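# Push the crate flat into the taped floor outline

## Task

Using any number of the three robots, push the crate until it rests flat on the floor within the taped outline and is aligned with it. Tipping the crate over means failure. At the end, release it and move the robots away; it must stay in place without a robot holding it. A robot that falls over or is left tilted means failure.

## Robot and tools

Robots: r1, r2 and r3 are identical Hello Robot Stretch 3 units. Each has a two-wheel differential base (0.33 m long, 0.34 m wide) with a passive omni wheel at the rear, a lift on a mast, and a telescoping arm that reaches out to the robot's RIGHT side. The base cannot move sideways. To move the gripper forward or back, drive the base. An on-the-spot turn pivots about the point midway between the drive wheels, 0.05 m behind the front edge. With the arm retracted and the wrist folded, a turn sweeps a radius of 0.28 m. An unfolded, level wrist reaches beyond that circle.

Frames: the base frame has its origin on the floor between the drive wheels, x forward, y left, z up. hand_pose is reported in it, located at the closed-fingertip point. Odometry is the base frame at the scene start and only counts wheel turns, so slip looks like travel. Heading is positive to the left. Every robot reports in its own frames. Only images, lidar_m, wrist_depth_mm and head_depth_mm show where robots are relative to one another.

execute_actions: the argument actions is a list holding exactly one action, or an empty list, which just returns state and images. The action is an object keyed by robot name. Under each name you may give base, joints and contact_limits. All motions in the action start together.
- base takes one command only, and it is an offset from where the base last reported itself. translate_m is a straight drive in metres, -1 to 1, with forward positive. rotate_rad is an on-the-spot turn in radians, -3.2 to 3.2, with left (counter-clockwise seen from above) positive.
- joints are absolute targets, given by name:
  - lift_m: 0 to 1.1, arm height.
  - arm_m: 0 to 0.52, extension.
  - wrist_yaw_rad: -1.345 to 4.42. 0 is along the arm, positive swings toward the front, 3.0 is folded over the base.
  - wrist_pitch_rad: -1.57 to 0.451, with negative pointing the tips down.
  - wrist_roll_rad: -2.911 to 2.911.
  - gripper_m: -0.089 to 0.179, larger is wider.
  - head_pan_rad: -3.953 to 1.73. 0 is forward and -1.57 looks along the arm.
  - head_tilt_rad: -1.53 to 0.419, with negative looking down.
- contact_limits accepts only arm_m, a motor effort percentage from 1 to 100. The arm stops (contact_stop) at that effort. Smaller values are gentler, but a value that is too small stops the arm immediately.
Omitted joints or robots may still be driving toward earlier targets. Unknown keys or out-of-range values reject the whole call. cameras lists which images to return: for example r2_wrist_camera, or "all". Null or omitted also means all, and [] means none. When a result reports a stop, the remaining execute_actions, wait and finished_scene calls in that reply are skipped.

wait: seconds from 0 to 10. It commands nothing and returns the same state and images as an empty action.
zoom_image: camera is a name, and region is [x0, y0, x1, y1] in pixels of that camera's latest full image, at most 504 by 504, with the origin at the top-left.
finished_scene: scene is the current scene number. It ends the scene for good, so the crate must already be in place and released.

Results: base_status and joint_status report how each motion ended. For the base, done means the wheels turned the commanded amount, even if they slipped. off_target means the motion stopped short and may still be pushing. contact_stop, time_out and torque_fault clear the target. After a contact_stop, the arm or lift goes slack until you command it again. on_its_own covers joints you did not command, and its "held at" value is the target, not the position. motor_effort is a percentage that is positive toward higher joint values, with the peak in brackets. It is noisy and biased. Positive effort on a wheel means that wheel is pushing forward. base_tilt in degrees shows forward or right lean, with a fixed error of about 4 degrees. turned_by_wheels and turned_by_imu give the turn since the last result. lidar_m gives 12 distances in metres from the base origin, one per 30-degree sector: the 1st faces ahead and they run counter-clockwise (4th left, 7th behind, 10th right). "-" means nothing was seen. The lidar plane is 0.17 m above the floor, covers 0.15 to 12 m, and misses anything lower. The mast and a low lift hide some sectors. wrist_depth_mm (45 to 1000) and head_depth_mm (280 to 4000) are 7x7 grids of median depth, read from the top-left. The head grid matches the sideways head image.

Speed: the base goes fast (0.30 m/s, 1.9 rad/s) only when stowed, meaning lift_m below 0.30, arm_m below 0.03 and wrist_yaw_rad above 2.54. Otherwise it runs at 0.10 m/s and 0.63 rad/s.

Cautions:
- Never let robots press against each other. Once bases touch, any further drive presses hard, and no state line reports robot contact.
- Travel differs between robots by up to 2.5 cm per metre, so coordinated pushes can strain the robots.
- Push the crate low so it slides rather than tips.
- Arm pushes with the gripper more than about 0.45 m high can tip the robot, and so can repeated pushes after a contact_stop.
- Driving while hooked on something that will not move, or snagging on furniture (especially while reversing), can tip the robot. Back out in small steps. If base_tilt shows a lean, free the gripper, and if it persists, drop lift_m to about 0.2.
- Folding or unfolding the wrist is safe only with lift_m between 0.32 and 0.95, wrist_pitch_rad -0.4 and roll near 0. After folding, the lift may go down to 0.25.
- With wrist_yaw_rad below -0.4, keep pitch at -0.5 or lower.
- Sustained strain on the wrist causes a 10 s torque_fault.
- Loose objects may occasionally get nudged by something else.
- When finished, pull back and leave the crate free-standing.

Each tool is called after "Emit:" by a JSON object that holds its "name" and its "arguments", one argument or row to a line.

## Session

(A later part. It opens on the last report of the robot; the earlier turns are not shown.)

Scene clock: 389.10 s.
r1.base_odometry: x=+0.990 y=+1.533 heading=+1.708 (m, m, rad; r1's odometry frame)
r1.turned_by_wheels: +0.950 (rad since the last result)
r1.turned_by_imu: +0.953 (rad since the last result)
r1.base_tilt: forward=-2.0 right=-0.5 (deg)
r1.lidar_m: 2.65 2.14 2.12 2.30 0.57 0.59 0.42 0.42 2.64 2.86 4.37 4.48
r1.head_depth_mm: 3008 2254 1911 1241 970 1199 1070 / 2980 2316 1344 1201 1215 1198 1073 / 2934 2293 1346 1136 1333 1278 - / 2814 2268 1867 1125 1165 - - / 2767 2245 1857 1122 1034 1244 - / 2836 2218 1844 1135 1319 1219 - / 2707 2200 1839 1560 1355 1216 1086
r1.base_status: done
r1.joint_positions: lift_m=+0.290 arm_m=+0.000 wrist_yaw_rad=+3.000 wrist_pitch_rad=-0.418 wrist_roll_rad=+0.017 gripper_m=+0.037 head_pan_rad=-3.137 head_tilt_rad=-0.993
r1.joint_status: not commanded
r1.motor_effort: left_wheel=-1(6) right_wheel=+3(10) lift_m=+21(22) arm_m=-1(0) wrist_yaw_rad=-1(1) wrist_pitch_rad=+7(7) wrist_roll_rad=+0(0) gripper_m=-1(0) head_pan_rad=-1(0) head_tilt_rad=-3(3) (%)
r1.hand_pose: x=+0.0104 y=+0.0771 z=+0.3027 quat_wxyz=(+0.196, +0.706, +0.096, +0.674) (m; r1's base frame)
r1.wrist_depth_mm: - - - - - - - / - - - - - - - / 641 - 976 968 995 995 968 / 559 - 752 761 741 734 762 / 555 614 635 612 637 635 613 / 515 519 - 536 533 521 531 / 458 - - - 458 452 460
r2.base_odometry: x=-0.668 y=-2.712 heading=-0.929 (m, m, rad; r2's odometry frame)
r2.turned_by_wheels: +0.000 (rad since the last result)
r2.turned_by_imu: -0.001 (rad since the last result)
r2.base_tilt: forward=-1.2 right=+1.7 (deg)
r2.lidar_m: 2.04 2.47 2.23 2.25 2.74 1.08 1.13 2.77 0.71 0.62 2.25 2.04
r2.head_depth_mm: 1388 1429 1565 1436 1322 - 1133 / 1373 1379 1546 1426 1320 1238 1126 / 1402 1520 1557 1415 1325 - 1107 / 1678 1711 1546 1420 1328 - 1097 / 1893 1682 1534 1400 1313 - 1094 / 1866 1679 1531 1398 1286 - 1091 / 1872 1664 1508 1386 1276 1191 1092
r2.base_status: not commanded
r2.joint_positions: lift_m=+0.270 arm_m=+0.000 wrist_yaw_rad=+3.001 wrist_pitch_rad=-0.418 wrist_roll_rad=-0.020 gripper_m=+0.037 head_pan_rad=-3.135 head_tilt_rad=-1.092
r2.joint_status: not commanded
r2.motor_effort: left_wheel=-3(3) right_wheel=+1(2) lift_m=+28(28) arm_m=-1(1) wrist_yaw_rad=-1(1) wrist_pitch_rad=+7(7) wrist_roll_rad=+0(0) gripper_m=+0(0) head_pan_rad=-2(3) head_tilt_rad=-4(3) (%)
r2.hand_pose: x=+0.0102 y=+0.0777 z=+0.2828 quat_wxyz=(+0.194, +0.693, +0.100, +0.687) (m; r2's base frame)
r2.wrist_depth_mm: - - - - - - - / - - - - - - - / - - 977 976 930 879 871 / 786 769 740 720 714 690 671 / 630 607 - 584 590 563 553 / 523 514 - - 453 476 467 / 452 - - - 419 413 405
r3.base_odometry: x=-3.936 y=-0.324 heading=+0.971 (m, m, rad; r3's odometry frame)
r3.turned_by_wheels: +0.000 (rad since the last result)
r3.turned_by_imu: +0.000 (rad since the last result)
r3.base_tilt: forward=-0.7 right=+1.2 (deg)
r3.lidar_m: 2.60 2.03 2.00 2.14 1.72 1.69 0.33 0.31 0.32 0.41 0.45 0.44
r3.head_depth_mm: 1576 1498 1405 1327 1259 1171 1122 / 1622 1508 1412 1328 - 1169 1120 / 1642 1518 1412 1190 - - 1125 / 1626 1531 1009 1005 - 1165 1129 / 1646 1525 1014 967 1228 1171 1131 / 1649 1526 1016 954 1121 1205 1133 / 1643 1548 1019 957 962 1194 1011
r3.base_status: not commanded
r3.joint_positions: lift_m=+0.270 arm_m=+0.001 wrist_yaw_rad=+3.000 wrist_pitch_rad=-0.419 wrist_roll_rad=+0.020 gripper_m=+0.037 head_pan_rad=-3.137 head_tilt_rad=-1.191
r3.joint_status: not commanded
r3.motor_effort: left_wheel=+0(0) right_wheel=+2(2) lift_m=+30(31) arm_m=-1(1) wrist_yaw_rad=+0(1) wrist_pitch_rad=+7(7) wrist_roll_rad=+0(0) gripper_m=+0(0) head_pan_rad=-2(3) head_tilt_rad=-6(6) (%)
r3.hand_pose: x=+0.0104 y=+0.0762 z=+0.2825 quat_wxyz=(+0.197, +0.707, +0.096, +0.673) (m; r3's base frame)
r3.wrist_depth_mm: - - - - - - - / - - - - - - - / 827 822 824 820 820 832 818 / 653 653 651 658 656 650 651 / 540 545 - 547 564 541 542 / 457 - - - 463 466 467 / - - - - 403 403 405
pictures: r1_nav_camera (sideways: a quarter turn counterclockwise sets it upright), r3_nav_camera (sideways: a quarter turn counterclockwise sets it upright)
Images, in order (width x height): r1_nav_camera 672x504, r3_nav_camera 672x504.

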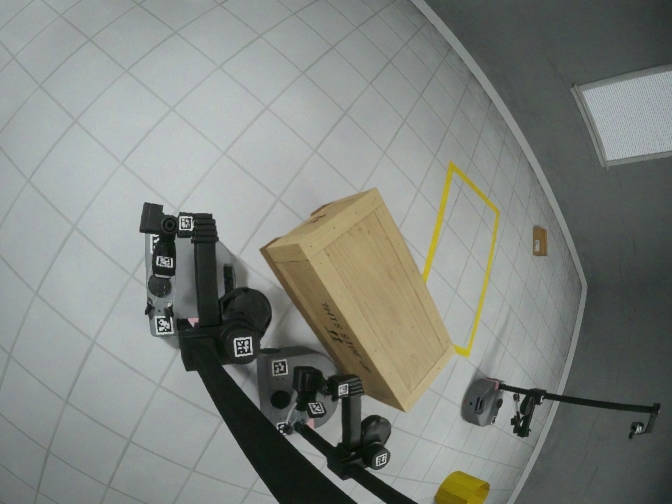

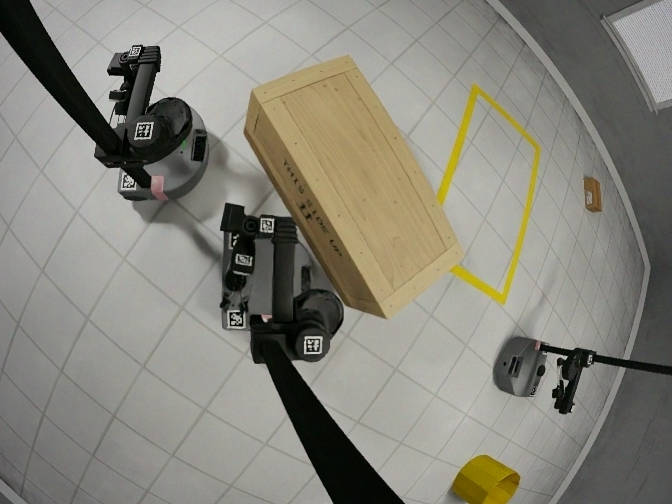

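Emit:
{"name": "execute_actions", "arguments": {
  "actions": [
    {"r1":{"base":{"translate_m":-0.13}},"r3":{"base":{"rotate_rad":-1.57}}}
  ],
  "cameras": []
}}

Emit:
{"name": "execute_actions", "arguments": {
  "actions": [
    {"r1":{"base":{"translate_m":-0.35}},"r3":{"base":{"translate_m":-0.1}}}
  ],
  "cameras": ["r1_nav_camera","r3_nav_camera"]
}}

Scene clock: 396.83 s.
r1.base_odometry: x=+1.008 y=+1.404 heading=+1.708 (m, m, rad; r1's odometry frame)
r1.turned_by_wheels: +0.000 (rad since the last result)
r1.turned_by_imu: +0.001 (rad since the last result)
r1.base_tilt: forward=-2.1 right=-0.5 (deg)
r1.lidar_m: 2.76 2.22 2.21 0.52 0.52 0.43 0.31 0.30 2.56 2.78 4.25 4.59
r1.head_depth_mm: 3016 2325 1922 1177 1378 1119 1072 / 2975 2294 1888 1147 1322 1239 1080 / 2945 2295 1874 1136 1036 1279 - / 2906 2286 1867 1128 998 - - / 2761 2243 1849 1114 978 1005 - / 2820 2236 1848 1571 997 1205 - / 2682 2218 1838 1557 1362 1201 1083
r1.base_status: done
r1.joint_positions: lift_m=+0.290 arm_m=+0.000 wrist_yaw_rad=+3.000 wrist_pitch_rad=-0.418 wrist_roll_rad=+0.017 gripper_m=+0.037 head_pan_rad=-3.137 head_tilt_rad=-0.993
r1.joint_status: not commanded
r1.motor_effort: left_wheel=-1(7) right_wheel=+3(7) lift_m=+22(22) arm_m=-1(2) wrist_yaw_rad=+0(1) wrist_pitch_rad=+7(7) wrist_roll_rad=+0(0) gripper_m=+0(0) head_pan_rad=-1(1) head_tilt_rad=-3(3) (%)
r1.hand_pose: x=+0.0104 y=+0.0771 z=+0.3027 quat_wxyz=(+0.196, +0.706, +0.096, +0.674) (m; r1's base frame)
r1.wrist_depth_mm: - 506 - - - - - / - - - - - - - / 598 - 909 976 994 962 949 / 483 - 702 752 764 747 759 / 515 544 613 615 646 617 633 / 524 523 - 536 537 521 539 / 458 - - - 458 456 460
r2.base_odometry: x=-0.668 y=-2.712 heading=-0.929 (m, m, rad; r2's odometry frame)
r2.turned_by_wheels: +0.000 (rad since the last result)
r2.turned_by_imu: -0.001 (rad since the last result)
r2.base_tilt: forward=-1.0 right=+1.8 (deg)
r2.lidar_m: 2.04 2.47 2.24 2.25 2.73 1.08 1.13 2.77 0.71 0.62 2.26 2.03
r2.head_depth_mm: 1383 1429 1574 1439 1320 - 1138 / 1380 1377 1548 1433 1311 1240 1132 / 1399 1518 1558 1412 1327 - 1114 / 1702 1711 1540 1412 1331 - 1097 / 1792 1694 1532 1398 1298 - 1094 / 1873 1677 1522 1393 1285 - 1090 / 1867 1679 1515 1390 1271 1194 1092
r2.base_status: not commanded
r2.joint_positions: lift_m=+0.270 arm_m=+0.000 wrist_yaw_rad=+3.001 wrist_pitch_rad=-0.418 wrist_roll_rad=-0.020 gripper_m=+0.037 head_pan_rad=-3.135 head_tilt_rad=-1.092
r2.joint_status: not commanded
r2.motor_effort: left_wheel=-3(3) right_wheel=+2(1) lift_m=+29(28) arm_m=-1(1) wrist_yaw_rad=-1(1) wrist_pitch_rad=+7(7) wrist_roll_rad=+0(0) gripper_m=+0(1) head_pan_rad=-3(3) head_tilt_rad=-3(3) (%)
r2.hand_pose: x=+0.0102 y=+0.0777 z=+0.2828 quat_wxyz=(+0.194, +0.693, +0.100, +0.687) (m; r2's base frame)
r2.wrist_depth_mm: - - - - - - - / - - - - - - - / - - 986 937 913 902 862 / 792 772 739 725 708 687 671 / 623 611 - 587 588 568 551 / 524 514 - - 458 479 465 / 456 - - - 416 411 409
r3.base_odometry: x=-3.936 y=-0.324 heading=-0.599 (m, m, rad; r3's odometry frame)
r3.turned_by_wheels: -1.570 (rad since the last result)
r3.turned_by_imu: -1.540 (rad since the last result)
r3.base_tilt: forward=-0.7 right=+1.3 (deg)
r3.lidar_m: 0.42 0.36 5.04 2.57 2.02 2.00 2.15 1.71 1.68 0.33 0.31 0.32
r3.head_depth_mm: 1611 1505 1406 1326 1264 1177 1117 / 1633 1516 1416 1333 - 1172 1119 / 1637 1513 1418 1344 - - 1128 / 1638 1526 1427 1342 - 1160 1131 / 1641 1522 1429 1343 1282 1172 1131 / 1635 1536 1439 1339 1281 1206 1076 / 1654 1542 1427 1341 1265 1088 836
r3.base_status: done
r3.joint_positions: lift_m=+0.270 arm_m=+0.001 wrist_yaw_rad=+3.000 wrist_pitch_rad=-0.419 wrist_roll_rad=+0.020 gripper_m=+0.037 head_pan_rad=-3.137 head_tilt_rad=-1.191
r3.joint_status: not commanded
r3.motor_effort: left_wheel=+3(10) right_wheel=-2(9) lift_m=+30(31) arm_m=-1(1) wrist_yaw_rad=+0(0) wrist_pitch_rad=+7(7) wrist_roll_rad=+0(0) gripper_m=+0(1) head_pan_rad=-2(2) head_tilt_rad=-5(6) (%)
r3.hand_pose: x=+0.0104 y=+0.0762 z=+0.2825 quat_wxyz=(+0.197, +0.707, +0.096, +0.673) (m; r3's base frame)
r3.wrist_depth_mm: - - - - - - - / - - - - - - - / 833 833 832 836 818 826 783 / 648 657 657 650 652 451 333 / 540 541 - 539 561 453 340 / 462 - - - 462 448 324 / - - - - 404 405 333
pictures: none
No camera images: the call's "cameras" was empty. Leave "cameras" out to get every camera's image.

Scene clock: 399.33 s.
r1.base_odometry: x=+1.056 y=+1.058 heading=+1.707 (m, m, rad; r1's odometry frame)
r1.turned_by_wheels: -0.001 (rad since the last result)
r1.turned_by_imu: +0.408 (rad since the last result)
r1.base_tilt: forward=-2.0 right=-0.4 (deg)
r1.lidar_m: 2.34 2.26 0.57 0.50 0.39 0.29 0.28 0.29 2.61 3.62 4.70 3.13
r1.head_depth_mm: 3022 2347 1919 1638 998 1001 1077 / 2892 2326 1902 1628 991 1004 1077 / 2734 2288 1891 1599 985 914 - / 2623 2275 1867 1595 986 915 - / 2550 2252 1866 1572 973 920 - / 2416 2242 1850 1572 1368 1216 - / 2290 2225 1848 1577 1363 1213 1085
r1.base_status: translate_m off_target (by the wheels' count: -0.3494 of -0.3500)
r1.joint_positions: lift_m=+0.290 arm_m=+0.000 wrist_yaw_rad=+3.001 wrist_pitch_rad=-0.418 wrist_roll_rad=+0.017 gripper_m=+0.037 head_pan_rad=-3.137 head_tilt_rad=-0.992
r1.joint_status: not commanded
r1.on_its_own: left_wheel is at rest, and its effort (-64) is outside its rest range (-18 to +18); right_wheel is at rest, and its effort (-67) is outside its rest range (-18 to +18)
r1.motor_effort: left_wheel=-64(64) right_wheel=-67(72) lift_m=+21(22) arm_m=-1(1) wrist_yaw_rad=-2(4) wrist_pitch_rad=+7(7) wrist_roll_rad=+0(0) gripper_m=+1(1) head_pan_rad=+0(1) head_tilt_rad=-3(3) (%)
r1.hand_pose: x=+0.0102 y=+0.0771 z=+0.3027 quat_wxyz=(+0.196, +0.706, +0.096, +0.674) (m; r1's base frame)
r1.wrist_depth_mm: 425 - - - - - - / 436 - - 756 - - - / 453 - 673 598 880 971 989 / 442 - 683 643 716 750 760 / 435 581 635 623 641 611 625 / 423 519 - 532 544 527 525 / 396 - - - 449 455 455
r2.base_odometry: x=-0.668 y=-2.712 heading=-0.929 (m, m, rad; r2's odometry frame)
r2.turned_by_wheels: +0.000 (rad since the last result)
r2.turned_by_imu: +0.000 (rad since the last result)
r2.base_tilt: forward=-1.1 right=+1.9 (deg)
r2.lidar_m: 2.04 2.47 2.23 2.25 2.74 1.07 1.12 2.77 0.71 0.62 2.26 2.04
r2.head_depth_mm: 1385 1453 1574 1436 1318 - 1135 / 1376 1356 1557 1423 1320 1237 1129 / 1404 1539 1551 1419 1330 - 1111 / 1719 1703 1544 1406 1327 - 1101 / 1688 1703 1536 1401 1305 - 1091 / 1838 1686 1526 1394 1286 - 1088 / 1855 1674 1517 1388 1277 1189 1091
r2.base_status: not commanded
r2.joint_positions: lift_m=+0.270 arm_m=+0.000 wrist_yaw_rad=+3.001 wrist_pitch_rad=-0.418 wrist_roll_rad=-0.020 gripper_m=+0.037 head_pan_rad=-3.135 head_tilt_rad=-1.092
r2.joint_status: not commanded
r2.motor_effort: left_wheel=-3(3) right_wheel=+2(2) lift_m=+29(28) arm_m=-1(1) wrist_yaw_rad=-1(1) wrist_pitch_rad=+6(7) wrist_roll_rad=+0(0) gripper_m=-1(0) head_pan_rad=-2(2) head_tilt_rad=-3(3) (%)
r2.hand_pose: x=+0.0102 y=+0.0777 z=+0.2828 quat_wxyz=(+0.194, +0.693, +0.100, +0.687) (m; r2's base frame)
r2.wrist_depth_mm: - - - - - - - / - - - - - - - / - - 987 946 929 887 856 / 783 763 738 733 707 688 678 / 626 610 - 585 592 563 552 / 522 516 - - 460 476 463 / 458 - - - 419 412 406
r3.base_odometry: x=-4.018 y=-0.268 heading=-0.599 (m, m, rad; r3's odometry frame)
r3.turned_by_wheels: +0.000 (rad since the last result)
r3.turned_by_imu: +0.000 (rad since the last result)
r3.base_tilt: forward=-0.7 right=+1.3 (deg)
r3.lidar_m: 0.41 0.51 5.09 2.47 1.95 1.92 2.07 1.69 1.63 0.37 0.36 0.39
r3.head_depth_mm: 1612 1511 1417 1328 1252 1171 1126 / 1625 1503 1412 1332 - 1159 1120 / 1617 1524 1426 1347 - - 1125 / 1645 1511 1420 1338 - 1163 1131 / 1631 1525 1435 1347 1288 1165 1134 / 1643 1535 1429 1345 1270 1204 1137 / 1646 1537 1432 1353 1275 1190 982
r3.base_status: done
r3.joint_positions: lift_m=+0.270 arm_m=+0.001 wrist_yaw_rad=+3.000 wrist_pitch_rad=-0.419 wrist_roll_rad=+0.020 gripper_m=+0.037 head_pan_rad=-3.137 head_tilt_rad=-1.191
r3.joint_status: not commanded
r3.motor_effort: left_wheel=+2(8) right_wheel=-1(11) lift_m=+31(30) arm_m=-1(1) wrist_yaw_rad=+0(0) wrist_pitch_rad=+7(7) wrist_roll_rad=+0(0) gripper_m=+0(0) head_pan_rad=-2(3) head_tilt_rad=-6(6) (%)
r3.hand_pose: x=+0.0104 y=+0.0762 z=+0.2825 quat_wxyz=(+0.197, +0.707, +0.096, +0.673) (m; r3's base frame)
r3.wrist_depth_mm: - - - - - - - / - - - - - - - / 827 833 823 829 831 824 831 / 656 655 656 656 654 659 655 / 545 547 - 550 563 542 543 / 463 - - - 463 463 466 / - - - - 401 405 407
pictures: r1_nav_camera (sideways: a quarter turn counterclockwise sets it upright), r3_nav_camera (sideways: a quarter turn counterclockwise sets it upright)
Images, in order (width x height): r1_nav_camera 672x504, r3_nav_camera 672x504.

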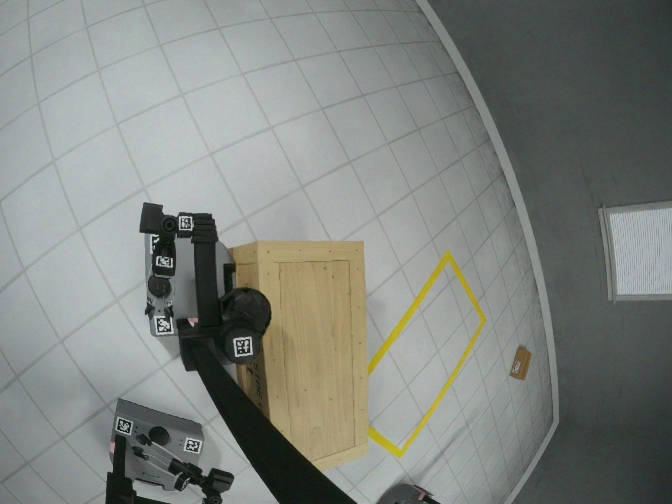

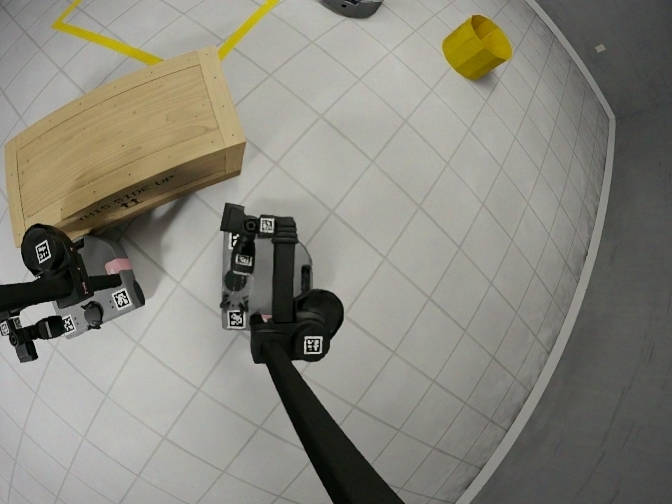

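Emit:
{"name": "execute_actions", "arguments": {
  "actions": [
    {"r1":{"base":{"translate_m":-0.3}},"r3":{"base":{"rotate_rad":2.03}}}
  ],
  "cameras": ["r1_nav_camera","r3_nav_camera"]
}}

Scene clock: 408.73 s.
r1.base_odometry: x=+1.096 y=+0.761 heading=+1.706 (m, m, rad; r1's odometry frame)
r1.turned_by_wheels: -0.001 (rad since the last result)
r1.turned_by_imu: +0.102 (rad since the last result)
r1.base_tilt: forward=-2.0 right=-0.4 (deg)
r1.lidar_m: 2.28 2.24 0.48 0.48 0.36 0.28 0.28 0.30 2.72 4.06 4.74 2.86
r1.head_depth_mm: 2866 2350 1921 1625 999 921 943 / 2767 2325 1912 1620 996 923 1074 / 2645 2304 1873 1609 982 902 - / 2556 2296 1888 1578 980 912 - / 2459 2253 1869 1586 976 941 - / 2353 2250 1845 1560 1362 1212 - / 2248 2234 1828 1568 1362 1211 1080
r1.base_status: translate_m off_target (by the wheels' count: -0.2994 of -0.3000)
r1.joint_positions: lift_m=+0.290 arm_m=+0.000 wrist_yaw_rad=+3.001 wrist_pitch_rad=-0.418 wrist_roll_rad=+0.017 gripper_m=+0.037 head_pan_rad=-3.137 head_tilt_rad=-0.992
r1.joint_status: not commanded
r1.on_its_own: left_wheel is at rest, and its effort (-61) is outside its rest range (-18 to +18); right_wheel is at rest, and its effort (-64) is outside its rest range (-18 to +18)
r1.motor_effort: left_wheel=-61(64) right_wheel=-64(63) lift_m=+21(22) arm_m=-1(2) wrist_yaw_rad=-1(2) wrist_pitch_rad=+7(7) wrist_roll_rad=+0(0) gripper_m=+1(1) head_pan_rad=-1(1) head_tilt_rad=-4(4) (%)
r1.hand_pose: x=+0.0102 y=+0.0771 z=+0.3027 quat_wxyz=(+0.196, +0.706, +0.096, +0.674) (m; r1's base frame)
r1.wrist_depth_mm: 370 - - 561 - - - / 369 - - - - - - / 385 - 640 610 972 972 - / 388 - 485 486 712 752 759 / 383 504 508 518 627 613 605 / 374 507 - 541 539 518 528 / 372 - - - 446 445 454
r2.base_odometry: x=-0.668 y=-2.712 heading=-0.929 (m, m, rad; r2's odometry frame)
r2.turned_by_wheels: +0.000 (rad since the last result)
r2.turned_by_imu: -0.001 (rad since the last result)
r2.base_tilt: forward=-1.2 right=+2.0 (deg)
r2.lidar_m: 2.04 2.47 2.23 2.25 2.74 1.08 1.12 2.77 0.71 0.62 2.25 2.03
r2.head_depth_mm: 1388 1456 1575 1435 1318 - 1134 / 1377 1360 1564 1425 1315 1240 1129 / 1406 1545 1553 1419 1328 - 1115 / 1665 1699 1541 1415 1328 - 1100 / 1808 1684 1534 1400 1300 - 1091 / 1879 1677 1523 1399 1282 - 1093 / 1864 1665 1515 1384 1276 1192 1089
r2.base_status: not commanded
r2.joint_positions: lift_m=+0.270 arm_m=+0.000 wrist_yaw_rad=+3.001 wrist_pitch_rad=-0.418 wrist_roll_rad=-0.020 gripper_m=+0.037 head_pan_rad=-3.135 head_tilt_rad=-1.092
r2.joint_status: not commanded
r2.motor_effort: left_wheel=-3(3) right_wheel=+1(1) lift_m=+28(28) arm_m=-1(1) wrist_yaw_rad=+0(1) wrist_pitch_rad=+7(7) wrist_roll_rad=+0(0) gripper_m=+0(0) head_pan_rad=-2(2) head_tilt_rad=-3(3) (%)
r2.hand_pose: x=+0.0102 y=+0.0777 z=+0.2828 quat_wxyz=(+0.194, +0.693, +0.100, +0.687) (m; r2's base frame)
r2.wrist_depth_mm: - - - - - - - / - - - - - - - / - - 982 940 906 882 855 / 795 773 739 725 705 683 666 / 625 614 - 584 589 568 551 / 521 514 - - 457 476 467 / 456 - - - 420 410 405
r3.base_odometry: x=-4.018 y=-0.268 heading=+1.431 (m, m, rad; r3's odometry frame)
r3.turned_by_wheels: +2.030 (rad since the last result)
r3.turned_by_imu: +1.991 (rad since the last result)
r3.base_tilt: forward=-0.8 right=+1.3 (deg)
r3.lidar_m: 1.98 1.92 2.01 2.82 3.66 0.38 0.36 0.38 0.39 0.48 5.09 2.60
r3.head_depth_mm: 1608 1508 1413 1321 1260 1173 1121 / 1624 1517 1022 1294 - 1161 1127 / 1626 1513 1009 968 - - 1134 / 1635 1514 1012 1057 - 1159 1129 / 1640 1529 1015 1083 1281 1173 1129 / 1638 1083 1019 1108 1268 1203 1136 / 1649 1092 1022 1137 1103 1184 1136
r3.base_status: done
r3.joint_positions: lift_m=+0.270 arm_m=+0.001 wrist_yaw_rad=+3.000 wrist_pitch_rad=-0.419 wrist_roll_rad=+0.020 gripper_m=+0.037 head_pan_rad=-3.137 head_tilt_rad=-1.191
r3.joint_status: not commanded
r3.motor_effort: left_wheel=-1(7) right_wheel=+5(15) lift_m=+30(31) arm_m=-1(1) wrist_yaw_rad=+0(0) wrist_pitch_rad=+7(7) wrist_roll_rad=+0(0) gripper_m=+0(1) head_pan_rad=-3(2) head_tilt_rad=-5(6) (%)
r3.hand_pose: x=+0.0104 y=+0.0761 z=+0.2825 quat_wxyz=(+0.197, +0.707, +0.096, +0.673) (m; r3's base frame)
r3.wrist_depth_mm: - - - - - - - / - - - - - - - / 820 822 838 823 820 819 818 / 651 651 660 662 659 652 653 / 543 545 - 544 562 540 546 / 467 - - - 468 463 466 / - - - - 403 404 407
pictures: r1_nav_camera (sideways: a quarter turn counterclockwise sets it upright), r3_nav_camera (sideways: a quarter turn counterclockwise sets it upright)
Images, in order (width x height): r1_nav_camera 672x504, r3_nav_camera 672x504.

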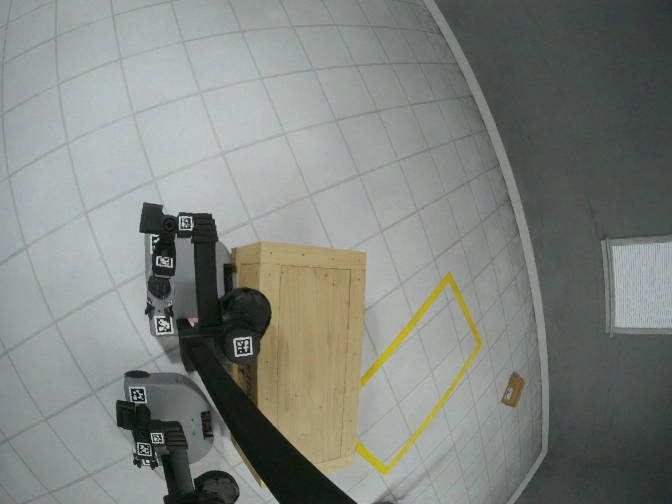

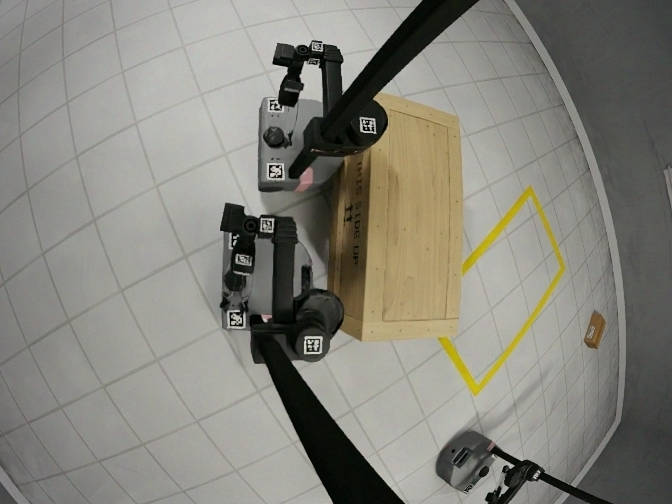

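Emit:
{"name": "execute_actions", "arguments": {
  "actions": [
    {"r1":{"base":{"rotate_rad":-0.12}},"r3":{"base":{"translate_m":-0.075}}}
  ],
  "cameras": []
}}

Emit:
{"name": "execute_actions", "arguments": {
  "actions": [
    {"r1":{"base":{"translate_m":-0.2}},"r3":{"base":{"translate_m":-0.2}}}
  ],
  "cameras": ["r1_nav_camera","r3_nav_camera"]
}}

Scene clock: 412.60 s.
r1.base_odometry: x=+1.096 y=+0.761 heading=+1.587 (m, m, rad; r1's odometry frame)
r1.turned_by_wheels: -0.119 (rad since the last result)
r1.turned_by_imu: -0.113 (rad since the last result)
r1.base_tilt: forward=-1.9 right=-0.4 (deg)
r1.lidar_m: 2.32 2.25 2.33 0.47 0.40 0.29 0.28 0.29 2.61 3.58 4.73 3.16
r1.head_depth_mm: 3028 2322 1927 1620 1001 1026 937 / 2921 2327 1920 1619 992 1030 1081 / 2792 2285 1896 1603 983 916 - / 2686 2263 1868 1591 977 913 - / 2579 2289 1856 1575 973 912 - / 2451 2254 1835 1582 1348 1180 - / 2301 2216 1833 1559 1354 1205 1083
r1.base_status: done
r1.joint_positions: lift_m=+0.290 arm_m=+0.000 wrist_yaw_rad=+3.001 wrist_pitch_rad=-0.418 wrist_roll_rad=+0.017 gripper_m=+0.037 head_pan_rad=-3.137 head_tilt_rad=-0.992
r1.joint_status: not commanded
r1.on_its_own: right_wheel is at rest, and its effort (-32) is outside its rest range (-18 to +18)
r1.motor_effort: left_wheel=-5(44) right_wheel=-32(65) lift_m=+21(21) arm_m=+0(1) wrist_yaw_rad=-1(2) wrist_pitch_rad=+7(7) wrist_roll_rad=+0(0) gripper_m=+1(0) head_pan_rad=+0(1) head_tilt_rad=-3(3) (%)
r1.hand_pose: x=+0.0102 y=+0.0771 z=+0.3027 quat_wxyz=(+0.196, +0.706, +0.096, +0.674) (m; r1's base frame)
r1.wrist_depth_mm: 437 - 440 - - - - / 445 - - - - - - / 452 - 594 969 978 968 966 / 447 - 469 735 770 746 744 / 440 562 482 545 645 624 627 / 427 527 - 532 540 530 539 / 399 - - - 450 452 458
r2.base_odometry: x=-0.668 y=-2.712 heading=-0.929 (m, m, rad; r2's odometry frame)
r2.turned_by_wheels: +0.000 (rad since the last result)
r2.turned_by_imu: -0.001 (rad since the last result)
r2.base_tilt: forward=-1.3 right=+1.8 (deg)
r2.lidar_m: 2.05 2.47 2.23 2.24 2.74 1.08 1.11 2.78 0.71 0.62 2.26 2.03
r2.head_depth_mm: 1380 1463 1574 1433 1317 - 1132 / 1374 1360 1551 1423 1320 1243 1128 / 1409 1542 1558 1425 1329 - 1112 / 1639 1681 1544 1409 1330 - 1098 / 1897 1690 1539 1397 1313 - 1095 / 1871 1675 1532 1397 1286 - 1087 / 1854 1675 1509 1384 1283 1191 1088
r2.base_status: not commanded
r2.joint_positions: lift_m=+0.270 arm_m=+0.000 wrist_yaw_rad=+3.001 wrist_pitch_rad=-0.418 wrist_roll_rad=-0.020 gripper_m=+0.037 head_pan_rad=-3.135 head_tilt_rad=-1.092
r2.joint_status: not commanded
r2.motor_effort: left_wheel=-3(3) right_wheel=+2(1) lift_m=+28(29) arm_m=-1(1) wrist_yaw_rad=-1(1) wrist_pitch_rad=+6(7) wrist_roll_rad=+0(0) gripper_m=+0(0) head_pan_rad=-3(2) head_tilt_rad=-3(3) (%)
r2.hand_pose: x=+0.0102 y=+0.0777 z=+0.2828 quat_wxyz=(+0.194, +0.693, +0.100, +0.687) (m; r2's base frame)
r2.wrist_depth_mm: - - - - - - - / - - - - - - - / - - 997 951 920 877 859 / 783 766 732 731 706 693 672 / 627 610 - 589 591 565 551 / 519 515 - - 457 479 465 / 456 - - - 418 412 403
r3.base_odometry: x=-4.029 y=-0.342 heading=+1.431 (m, m, rad; r3's odometry frame)
r3.turned_by_wheels: +0.000 (rad since the last result)
r3.turned_by_imu: -0.001 (rad since the last result)
r3.base_tilt: forward=-0.7 right=+1.2 (deg)
r3.lidar_m: 2.05 1.98 2.08 2.92 1.62 0.30 0.29 0.30 0.36 0.36 5.13 2.69
r3.head_depth_mm: 1621 1515 1407 1328 1258 1172 1121 / 1628 1496 1019 971 - 1165 1119 / 1633 1522 1006 954 - - 1133 / 1634 1510 1010 964 - 1160 1131 / 1632 1529 1017 970 1276 1167 1130 / 1648 1525 1016 972 1265 1204 1134 / 1658 1540 1020 974 1117 1141 1139
r3.base_status: done
r3.joint_positions: lift_m=+0.270 arm_m=+0.001 wrist_yaw_rad=+3.000 wrist_pitch_rad=-0.419 wrist_roll_rad=+0.020 gripper_m=+0.037 head_pan_rad=-3.137 head_tilt_rad=-1.191
r3.joint_status: not commanded
r3.motor_effort: left_wheel=-1(9) right_wheel=+5(10) lift_m=+31(31) arm_m=-1(1) wrist_yaw_rad=+0(1) wrist_pitch_rad=+7(7) wrist_roll_rad=+0(0) gripper_m=-1(1) head_pan_rad=-2(2) head_tilt_rad=-6(6) (%)
r3.hand_pose: x=+0.0104 y=+0.0761 z=+0.2825 quat_wxyz=(+0.197, +0.707, +0.096, +0.673) (m; r3's base frame)
r3.wrist_depth_mm: - - - - - - - / - - - - - - - / 814 817 829 830 823 832 835 / 659 660 651 658 653 649 649 / 543 545 - 546 560 544 541 / 465 - - - 465 461 461 / - - - - 407 404 406
pictures: none
No camera images: the call's "cameras" was empty. Leave "cameras" out to get every camera's image.

Scene clock: 414.67 s.
r1.base_odometry: x=+1.099 y=+0.562 heading=+1.587 (m, m, rad; r1's odometry frame)
r1.turned_by_wheels: +0.000 (rad since the last result)
r1.turned_by_imu: +0.026 (rad since the last result)
r1.base_tilt: forward=-1.9 right=-0.4 (deg)
r1.lidar_m: 2.46 2.39 2.50 0.46 0.40 0.29 0.28 0.29 2.48 3.45 4.80 3.31
r1.head_depth_mm: 2901 2349 1921 1625 998 1034 933 / 2793 2329 1926 1617 993 1042 1076 / 2644 2307 1901 1615 986 916 - / 2565 2270 1877 1587 981 911 - / 2429 2253 1860 1589 976 911 - / 2279 2231 1850 1572 1340 1183 - / 2156 2224 1832 1559 1363 1205 1084
r1.base_status: translate_m off_target (by the wheels' count: -0.1996 of -0.2000)
r1.joint_positions: lift_m=+0.290 arm_m=+0.000 wrist_yaw_rad=+3.001 wrist_pitch_rad=-0.418 wrist_roll_rad=+0.017 gripper_m=+0.037 head_pan_rad=-3.137 head_tilt_rad=-0.992
r1.joint_status: not commanded
r1.on_its_own: left_wheel is at rest, and its effort (-47) is outside its rest range (-18 to +18); right_wheel is at rest, and its effort (-55) is outside its rest range (-18 to +18)
r1.motor_effort: left_wheel=-47(65) right_wheel=-55(70) lift_m=+21(22) arm_m=-1(0) wrist_yaw_rad=-1(1) wrist_pitch_rad=+7(7) wrist_roll_rad=+0(0) gripper_m=+0(0) head_pan_rad=-1(0) head_tilt_rad=-3(5) (%)
r1.hand_pose: x=+0.0103 y=+0.0771 z=+0.3027 quat_wxyz=(+0.196, +0.706, +0.096, +0.674) (m; r1's base frame)
r1.wrist_depth_mm: 438 - 390 - - - - / 449 - - - - - - / 469 - 599 984 952 962 979 / 453 - 472 728 745 757 775 / 448 479 463 590 645 624 618 / 426 505 - 544 540 518 524 / 412 - - - 452 458 458
r2.base_odometry: x=-0.668 y=-2.712 heading=-0.929 (m, m, rad; r2's odometry frame)
r2.turned_by_wheels: +0.000 (rad since the last result)
r2.turned_by_imu: +0.000 (rad since the last result)
r2.base_tilt: forward=-1.2 right=+1.9 (deg)
r2.lidar_m: 2.05 2.47 2.23 2.25 2.74 1.00 1.13 2.78 0.71 0.62 2.26 2.03
r2.head_depth_mm: 1390 1277 1499 1440 1316 - 1136 / 1329 1372 1545 1431 1315 1237 1127 / 1514 1578 1551 1416 1326 - 1110 / 1911 1672 1549 1407 1331 - 1099 / 1900 1704 1531 1407 1306 - 1094 / 1877 1672 1526 1392 1285 - 1084 / 1860 1673 1511 1384 1283 1194 1090
r2.base_status: not commanded
r2.joint_positions: lift_m=+0.270 arm_m=+0.000 wrist_yaw_rad=+3.001 wrist_pitch_rad=-0.418 wrist_roll_rad=-0.020 gripper_m=+0.037 head_pan_rad=-3.135 head_tilt_rad=-1.092
r2.joint_status: not commanded
r2.motor_effort: left_wheel=-3(3) right_wheel=+1(1) lift_m=+28(28) arm_m=-1(1) wrist_yaw_rad=-1(1) wrist_pitch_rad=+7(7) wrist_roll_rad=+0(0) gripper_m=-1(1) head_pan_rad=-2(3) head_tilt_rad=-4(3) (%)
r2.hand_pose: x=+0.0102 y=+0.0777 z=+0.2828 quat_wxyz=(+0.194, +0.693, +0.100, +0.687) (m; r2's base frame)
r2.wrist_depth_mm: - - - - - - - / - - - - - - - / - - 985 953 920 890 872 / 795 778 744 731 712 692 667 / 626 609 - 586 589 561 549 / 518 516 - - 456 476 468 / 458 - - - 414 414 403
r3.base_odometry: x=-4.057 y=-0.540 heading=+1.431 (m, m, rad; r3's odometry frame)
r3.turned_by_wheels: +0.000 (rad since the last result)
r3.turned_by_imu: +0.001 (rad since the last result)
r3.base_tilt: forward=-0.7 right=+1.3 (deg)
r3.lidar_m: 2.22 2.16 2.27 1.55 1.47 0.29 0.28 0.29 0.39 0.35 5.23 2.95
r3.head_depth_mm: 1608 1507 1413 1326 1259 1170 1124 / 1619 1512 1028 966 - 1166 1122 / 1622 1514 1004 958 - - 1123 / 1638 1524 1009 959 - 1165 1132 / 1640 1521 1016 960 1267 1169 1130 / 1653 1537 1012 967 1257 1200 1140 / 1647 1529 1021 965 1112 1065 1135
r3.base_status: translate_m off_target (by the wheels' count: -0.1998 of -0.2000)
r3.joint_positions: lift_m=+0.270 arm_m=+0.001 wrist_yaw_rad=+3.000 wrist_pitch_rad=-0.419 wrist_roll_rad=+0.020 gripper_m=+0.037 head_pan_rad=-3.137 head_tilt_rad=-1.191
r3.joint_status: not commanded
r3.on_its_own: right_wheel is at rest, and its effort (-53) is outside its rest range (-18 to +18)
r3.motor_effort: left_wheel=-18(81) right_wheel=-53(76) lift_m=+31(31) arm_m=-1(1) wrist_yaw_rad=+0(1) wrist_pitch_rad=+6(6) wrist_roll_rad=+0(0) gripper_m=-1(1) head_pan_rad=-2(2) head_tilt_rad=-6(5) (%)
r3.hand_pose: x=+0.0104 y=+0.0762 z=+0.2825 quat_wxyz=(+0.197, +0.707, +0.096, +0.673) (m; r3's base frame)
r3.wrist_depth_mm: - - - - - - - / 990 - - - - - - / 813 831 817 830 818 819 830 / 656 651 656 650 659 654 650 / 549 549 - 547 557 545 539 / 466 - - - 464 461 466 / - - - - 402 406 404
pictures: r1_nav_camera (sideways: a quarter turn counterclockwise sets it upright), r3_nav_camera (sideways: a quarter turn counterclockwise sets it upright)
Images, in order (width x height): r1_nav_camera 672x504, r3_nav_camera 672x504.

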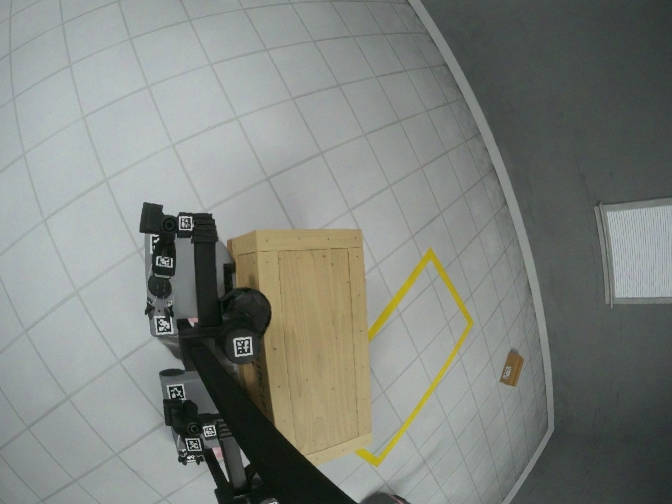

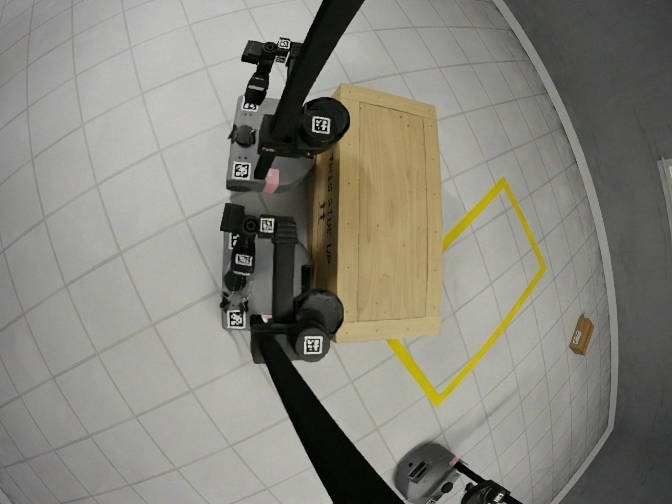

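Emit:
{"name": "execute_actions", "arguments": {
  "actions": [
    {"r1":{"base":{"translate_m":-0.4}},"r3":{"base":{"translate_m":-0.4}},"r2":{"base":{"rotate_rad":1.6}}}
  ],
  "cameras": ["r1_nav_camera","r3_nav_camera"]
}}

Scene clock: 425.00 s.
r1.base_odometry: x=+1.105 y=+0.162 heading=+1.586 (m, m, rad; r1's odometry frame)
r1.turned_by_wheels: -0.001 (rad since the last result)
r1.turned_by_imu: +0.013 (rad since the last result)
r1.base_tilt: forward=-2.0 right=-0.4 (deg)
r1.lidar_m: 2.81 2.74 2.88 0.46 0.40 0.29 0.28 0.29 2.13 2.99 4.98 3.77
r1.head_depth_mm: 2597 2242 1919 1616 1002 1028 931 / 2435 2325 1906 1616 995 1034 1073 / 2305 2303 1879 1604 986 917 - / 2134 2302 1887 1602 982 - - / 2053 2218 1867 1580 977 909 - / 1945 2132 1851 1574 1349 1185 - / 1830 2079 1823 1552 1354 1208 1083
r1.base_status: translate_m off_target (by the wheels' count: -0.3995 of -0.4000)
r1.joint_positions: lift_m=+0.290 arm_m=+0.000 wrist_yaw_rad=+3.001 wrist_pitch_rad=-0.418 wrist_roll_rad=+0.017 gripper_m=+0.037 head_pan_rad=-3.137 head_tilt_rad=-0.993
r1.joint_status: not commanded
r1.on_its_own: left_wheel is at rest, and its effort (-51) is outside its rest range (-18 to +18); right_wheel is at rest, and its effort (-59) is outside its rest range (-18 to +18)
r1.motor_effort: left_wheel=-51(68) right_wheel=-59(75) lift_m=+22(21) arm_m=-1(1) wrist_yaw_rad=-1(1) wrist_pitch_rad=+7(7) wrist_roll_rad=+0(0) gripper_m=+0(1) head_pan_rad=-1(1) head_tilt_rad=-3(4) (%)
r1.hand_pose: x=+0.0103 y=+0.0771 z=+0.3027 quat_wxyz=(+0.196, +0.706, +0.096, +0.674) (m; r1's base frame)
r1.wrist_depth_mm: 440 - 382 - - - - / 448 - - - - - - / 468 - 601 971 970 982 990 / 460 - 473 715 771 741 763 / 436 470 471 600 636 613 615 / 429 518 - 538 538 532 520 / 403 - - - 455 453 453
r2.base_odometry: x=-0.668 y=-2.712 heading=+0.671 (m, m, rad; r2's odometry frame)
r2.turned_by_wheels: +1.600 (rad since the last result)
r2.turned_by_imu: +1.615 (rad since the last result)
r2.base_tilt: forward=-1.3 right=+1.7 (deg)
r2.lidar_m: 2.25 0.95 0.95 4.22 2.75 0.68 0.62 2.23 2.04 2.05 2.46 2.24
r2.head_depth_mm: 1951 1741 1576 1438 1319 - 1134 / 1940 1732 1539 1427 1313 1241 1129 / 1919 1721 1391 1395 1331 - 1110 / 1901 1716 1474 1362 1325 - 1102 / 1895 1684 1493 1394 1305 - 1095 / 1874 1688 1525 1393 1291 - 1088 / 1868 1673 1515 1392 1275 1190 1089
r2.base_status: done
r2.joint_positions: lift_m=+0.270 arm_m=+0.000 wrist_yaw_rad=+3.001 wrist_pitch_rad=-0.418 wrist_roll_rad=-0.020 gripper_m=+0.037 head_pan_rad=-3.135 head_tilt_rad=-1.092
r2.joint_status: not commanded
r2.motor_effort: left_wheel=-3(14) right_wheel=+2(8) lift_m=+28(28) arm_m=-2(1) wrist_yaw_rad=-1(1) wrist_pitch_rad=+6(6) wrist_roll_rad=+0(0) gripper_m=+0(0) head_pan_rad=-3(2) head_tilt_rad=-3(3) (%)
r2.hand_pose: x=+0.0102 y=+0.0776 z=+0.2828 quat_wxyz=(+0.194, +0.693, +0.100, +0.687) (m; r2's base frame)
r2.wrist_depth_mm: - - - - - 809 707 / - - - - - 887 753 / - - 982 943 911 892 802 / 794 771 732 729 703 692 673 / 629 618 - 583 593 567 547 / 522 515 - - 458 474 465 / 455 - - - 417 412 406
r3.base_odometry: x=-4.112 y=-0.936 heading=+1.432 (m, m, rad; r3's odometry frame)
r3.turned_by_wheels: +0.001 (rad since the last result)
r3.turned_by_imu: +0.004 (rad since the last result)
r3.base_tilt: forward=-0.7 right=+1.2 (deg)
r3.lidar_m: 2.58 2.50 2.64 1.49 3.35 0.29 0.28 0.29 0.39 0.35 5.42 3.44
r3.head_depth_mm: 1615 1509 1414 1328 1261 1177 1124 / 1638 1506 1033 972 - 1166 1118 / 1625 1511 1006 951 - - 1129 / 1638 1527 1011 958 - 1166 1127 / 1639 1530 1010 960 1267 1168 1131 / 1639 1536 1018 964 1256 1192 1136 / 1647 1541 1024 969 1116 1065 1140
r3.base_status: translate_m off_target (by the wheels' count: -0.3998 of -0.4000)
r3.joint_positions: lift_m=+0.270 arm_m=+0.001 wrist_yaw_rad=+3.000 wrist_pitch_rad=-0.419 wrist_roll_rad=+0.020 gripper_m=+0.037 head_pan_rad=-3.137 head_tilt_rad=-1.191
r3.joint_status: not commanded
r3.on_its_own: right_wheel is at rest, and its effort (-64) is outside its rest range (-18 to +18)
r3.motor_effort: left_wheel=-13(40) right_wheel=-64(83) lift_m=+30(30) arm_m=-1(1) wrist_yaw_rad=+0(0) wrist_pitch_rad=+7(7) wrist_roll_rad=+0(0) gripper_m=+0(1) head_pan_rad=-2(3) head_tilt_rad=-6(8) (%)
r3.hand_pose: x=+0.0104 y=+0.0762 z=+0.2825 quat_wxyz=(+0.197, +0.707, +0.096, +0.673) (m; r3's base frame)
r3.wrist_depth_mm: - - - - - - - / - - - - - - - / 820 815 829 813 824 833 835 / 656 653 648 655 652 655 656 / 547 544 - 542 560 548 543 / 464 - - - 465 466 462 / - - - - 406 403 405
pictures: r1_nav_camera (sideways: a quarter turn counterclockwise sets it upright), r3_nav_camera (sideways: a quarter turn counterclockwise sets it upright)
Images, in order (width x height): r1_nav_camera 672x504, r3_nav_camera 672x504.

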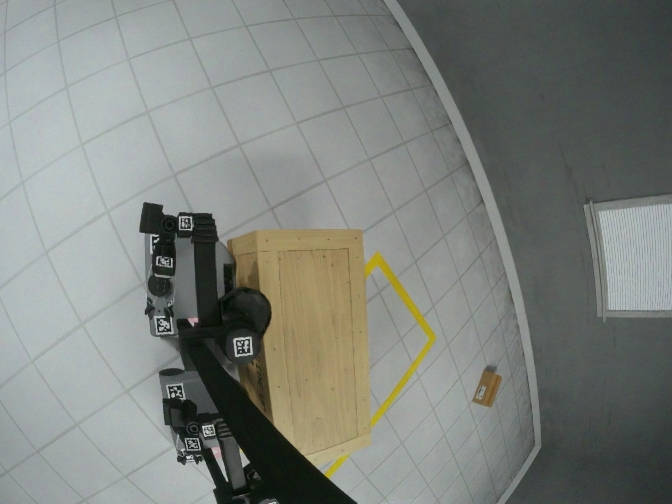

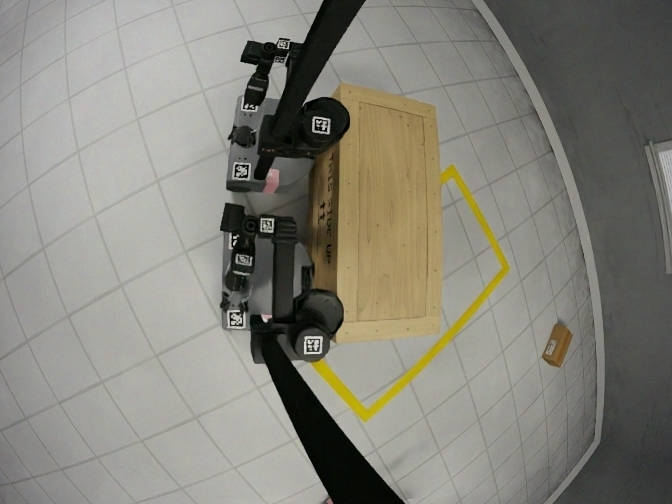

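Emit:
{"name": "execute_actions", "arguments": {
  "actions": [
    {"r1":{"base":{"translate_m":-0.22}},"r3":{"base":{"translate_m":-0.22}},"r2":{"base":{"translate_m":1.0}}}
  ],
  "cameras": ["r2_nav_camera"]
}}

Scene clock: 435.03 s.
r1.base_odometry: x=+1.108 y=-0.057 heading=+1.585 (m, m, rad; r1's odometry frame)
r1.turned_by_wheels: -0.001 (rad since the last result)
r1.turned_by_imu: +0.006 (rad since the last result)
r1.base_tilt: forward=-2.0 right=-0.5 (deg)
r1.lidar_m: 3.01 2.93 3.08 0.46 0.40 0.29 0.28 0.29 1.93 2.71 5.12 4.03
r1.head_depth_mm: 2325 2330 1919 1621 1000 1032 927 / 2228 2311 1912 1597 992 1033 1079 / 2059 2260 1894 1593 990 915 - / 1929 2174 1875 1594 983 - - / 1814 2133 1863 1575 974 913 - / 1739 2009 1843 1579 1351 1181 - / 1643 1902 1834 1558 1362 1205 1092
r1.base_status: translate_m off_target (by the wheels' count: -0.2195 of -0.2200)
r1.joint_positions: lift_m=+0.290 arm_m=+0.000 wrist_yaw_rad=+3.001 wrist_pitch_rad=-0.418 wrist_roll_rad=+0.017 gripper_m=+0.037 head_pan_rad=-3.137 head_tilt_rad=-0.993
r1.joint_status: not commanded
r1.on_its_own: left_wheel is at rest, and its effort (-50) is outside its rest range (-18 to +18); right_wheel is at rest, and its effort (-55) is outside its rest range (-18 to +18)
r1.motor_effort: left_wheel=-50(67) right_wheel=-55(75) lift_m=+21(21) arm_m=-1(1) wrist_yaw_rad=+0(1) wrist_pitch_rad=+7(7) wrist_roll_rad=+0(0) gripper_m=+1(0) head_pan_rad=+0(1) head_tilt_rad=-3(3) (%)
r1.hand_pose: x=+0.0103 y=+0.0771 z=+0.3027 quat_wxyz=(+0.196, +0.706, +0.096, +0.674) (m; r1's base frame)
r1.wrist_depth_mm: 442 - 388 - - - - / 444 - - - - - - / 462 - 596 954 975 - 962 / 454 - 472 702 741 750 754 / 440 480 461 593 636 610 621 / 433 518 - 538 532 523 527 / 395 - - - 458 452 453
r2.base_odometry: x=+0.115 y=-2.090 heading=+0.671 (m, m, rad; r2's odometry frame)
r2.turned_by_wheels: +0.000 (rad since the last result)
r2.turned_by_imu: -0.002 (rad since the last result)
r2.base_tilt: forward=-1.1 right=+1.9 (deg)
r2.lidar_m: 1.31 1.63 0.70 0.43 0.45 3.40 1.62 2.62 2.39 2.24 1.44 1.31
r2.head_depth_mm: 1951 1741 1577 1439 1320 - 1135 / 1930 1720 1559 1430 1314 1244 1132 / 1813 1721 1558 1415 1326 - 1115 / 1776 1707 1540 1413 1330 - 1099 / 1884 1703 1536 1404 1301 - 1097 / 1872 1674 1522 1400 1282 - 1094 / 1867 1669 1511 1384 1278 1190 1094
r2.base_status: done
r2.joint_positions: lift_m=+0.270 arm_m=+0.000 wrist_yaw_rad=+3.001 wrist_pitch_rad=-0.418 wrist_roll_rad=-0.020 gripper_m=+0.037 head_pan_rad=-3.135 head_tilt_rad=-1.092
r2.joint_status: not commanded
r2.motor_effort: left_wheel=-3(9) right_wheel=+2(7) lift_m=+28(29) arm_m=-2(1) wrist_yaw_rad=-1(1) wrist_pitch_rad=+7(7) wrist_roll_rad=+0(0) gripper_m=-1(0) head_pan_rad=-3(2) head_tilt_rad=-3(3) (%)
r2.hand_pose: x=+0.0102 y=+0.0776 z=+0.2828 quat_wxyz=(+0.194, +0.693, +0.100, +0.687) (m; r2's base frame)
r2.wrist_depth_mm: - - 439 559 798 - - / - - 479 615 905 - - / - 912 521 664 867 893 856 / 788 769 575 684 711 691 671 / 629 611 - 583 594 565 554 / 525 521 - - 460 476 466 / 459 - - - 416 412 401
r3.base_odometry: x=-4.142 y=-1.153 heading=+1.432 (m, m, rad; r3's odometry frame)
r3.turned_by_wheels: +0.001 (rad since the last result)
r3.turned_by_imu: +0.002 (rad since the last result)
r3.base_tilt: forward=-0.7 right=+1.2 (deg)
r3.lidar_m: 2.77 2.70 2.85 1.50 3.24 0.29 0.28 0.29 0.39 0.35 5.52 3.67
r3.head_depth_mm: 1599 1308 1395 1320 1269 1169 1125 / 1628 1494 1032 971 - 1162 1122 / 1634 1512 1012 957 - - 1122 / 1632 1527 1012 957 - 1163 1132 / 1634 1523 1012 960 1278 1168 1134 / 1646 1532 1014 963 1250 1193 1133 / 1650 1530 1027 966 1119 1061 1140
r3.base_status: translate_m off_target (by the wheels' count: -0.2197 of -0.2200)
r3.joint_positions: lift_m=+0.270 arm_m=+0.001 wrist_yaw_rad=+3.000 wrist_pitch_rad=-0.419 wrist_roll_rad=+0.020 gripper_m=+0.037 head_pan_rad=-3.137 head_tilt_rad=-1.191
r3.joint_status: not commanded
r3.on_its_own: right_wheel is at rest, and its effort (-63) is outside its rest range (-18 to +18)
r3.motor_effort: left_wheel=-16(37) right_wheel=-63(81) lift_m=+31(30) arm_m=-1(1) wrist_yaw_rad=+0(0) wrist_pitch_rad=+7(6) wrist_roll_rad=+0(0) gripper_m=+0(0) head_pan_rad=-2(2) head_tilt_rad=-5(7) (%)
r3.hand_pose: x=+0.0104 y=+0.0762 z=+0.2825 quat_wxyz=(+0.197, +0.707, +0.096, +0.673) (m; r3's base frame)
r3.wrist_depth_mm: - - - - - - - / - - - - - - - / 823 816 828 818 826 827 828 / 654 660 659 659 652 659 655 / 542 544 - 547 562 548 545 / 463 - - - 465 467 462 / - - - - 404 406 406
pictures: r2_nav_camera (sideways: a quarter turn counterclockwise sets it upright)
Images, in order (width x height): r2_nav_camera 672x504.

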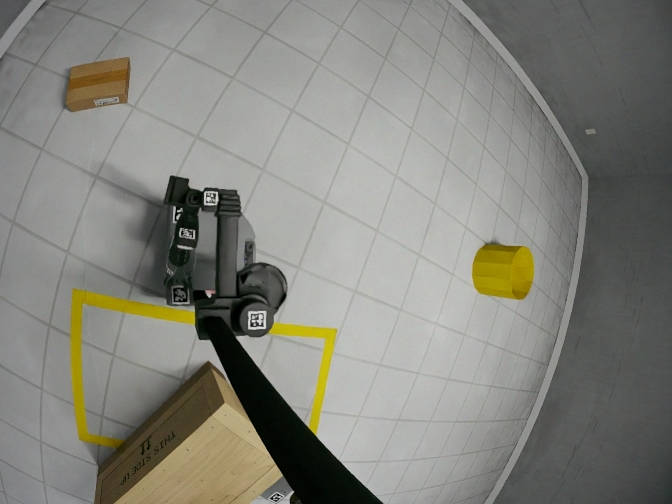

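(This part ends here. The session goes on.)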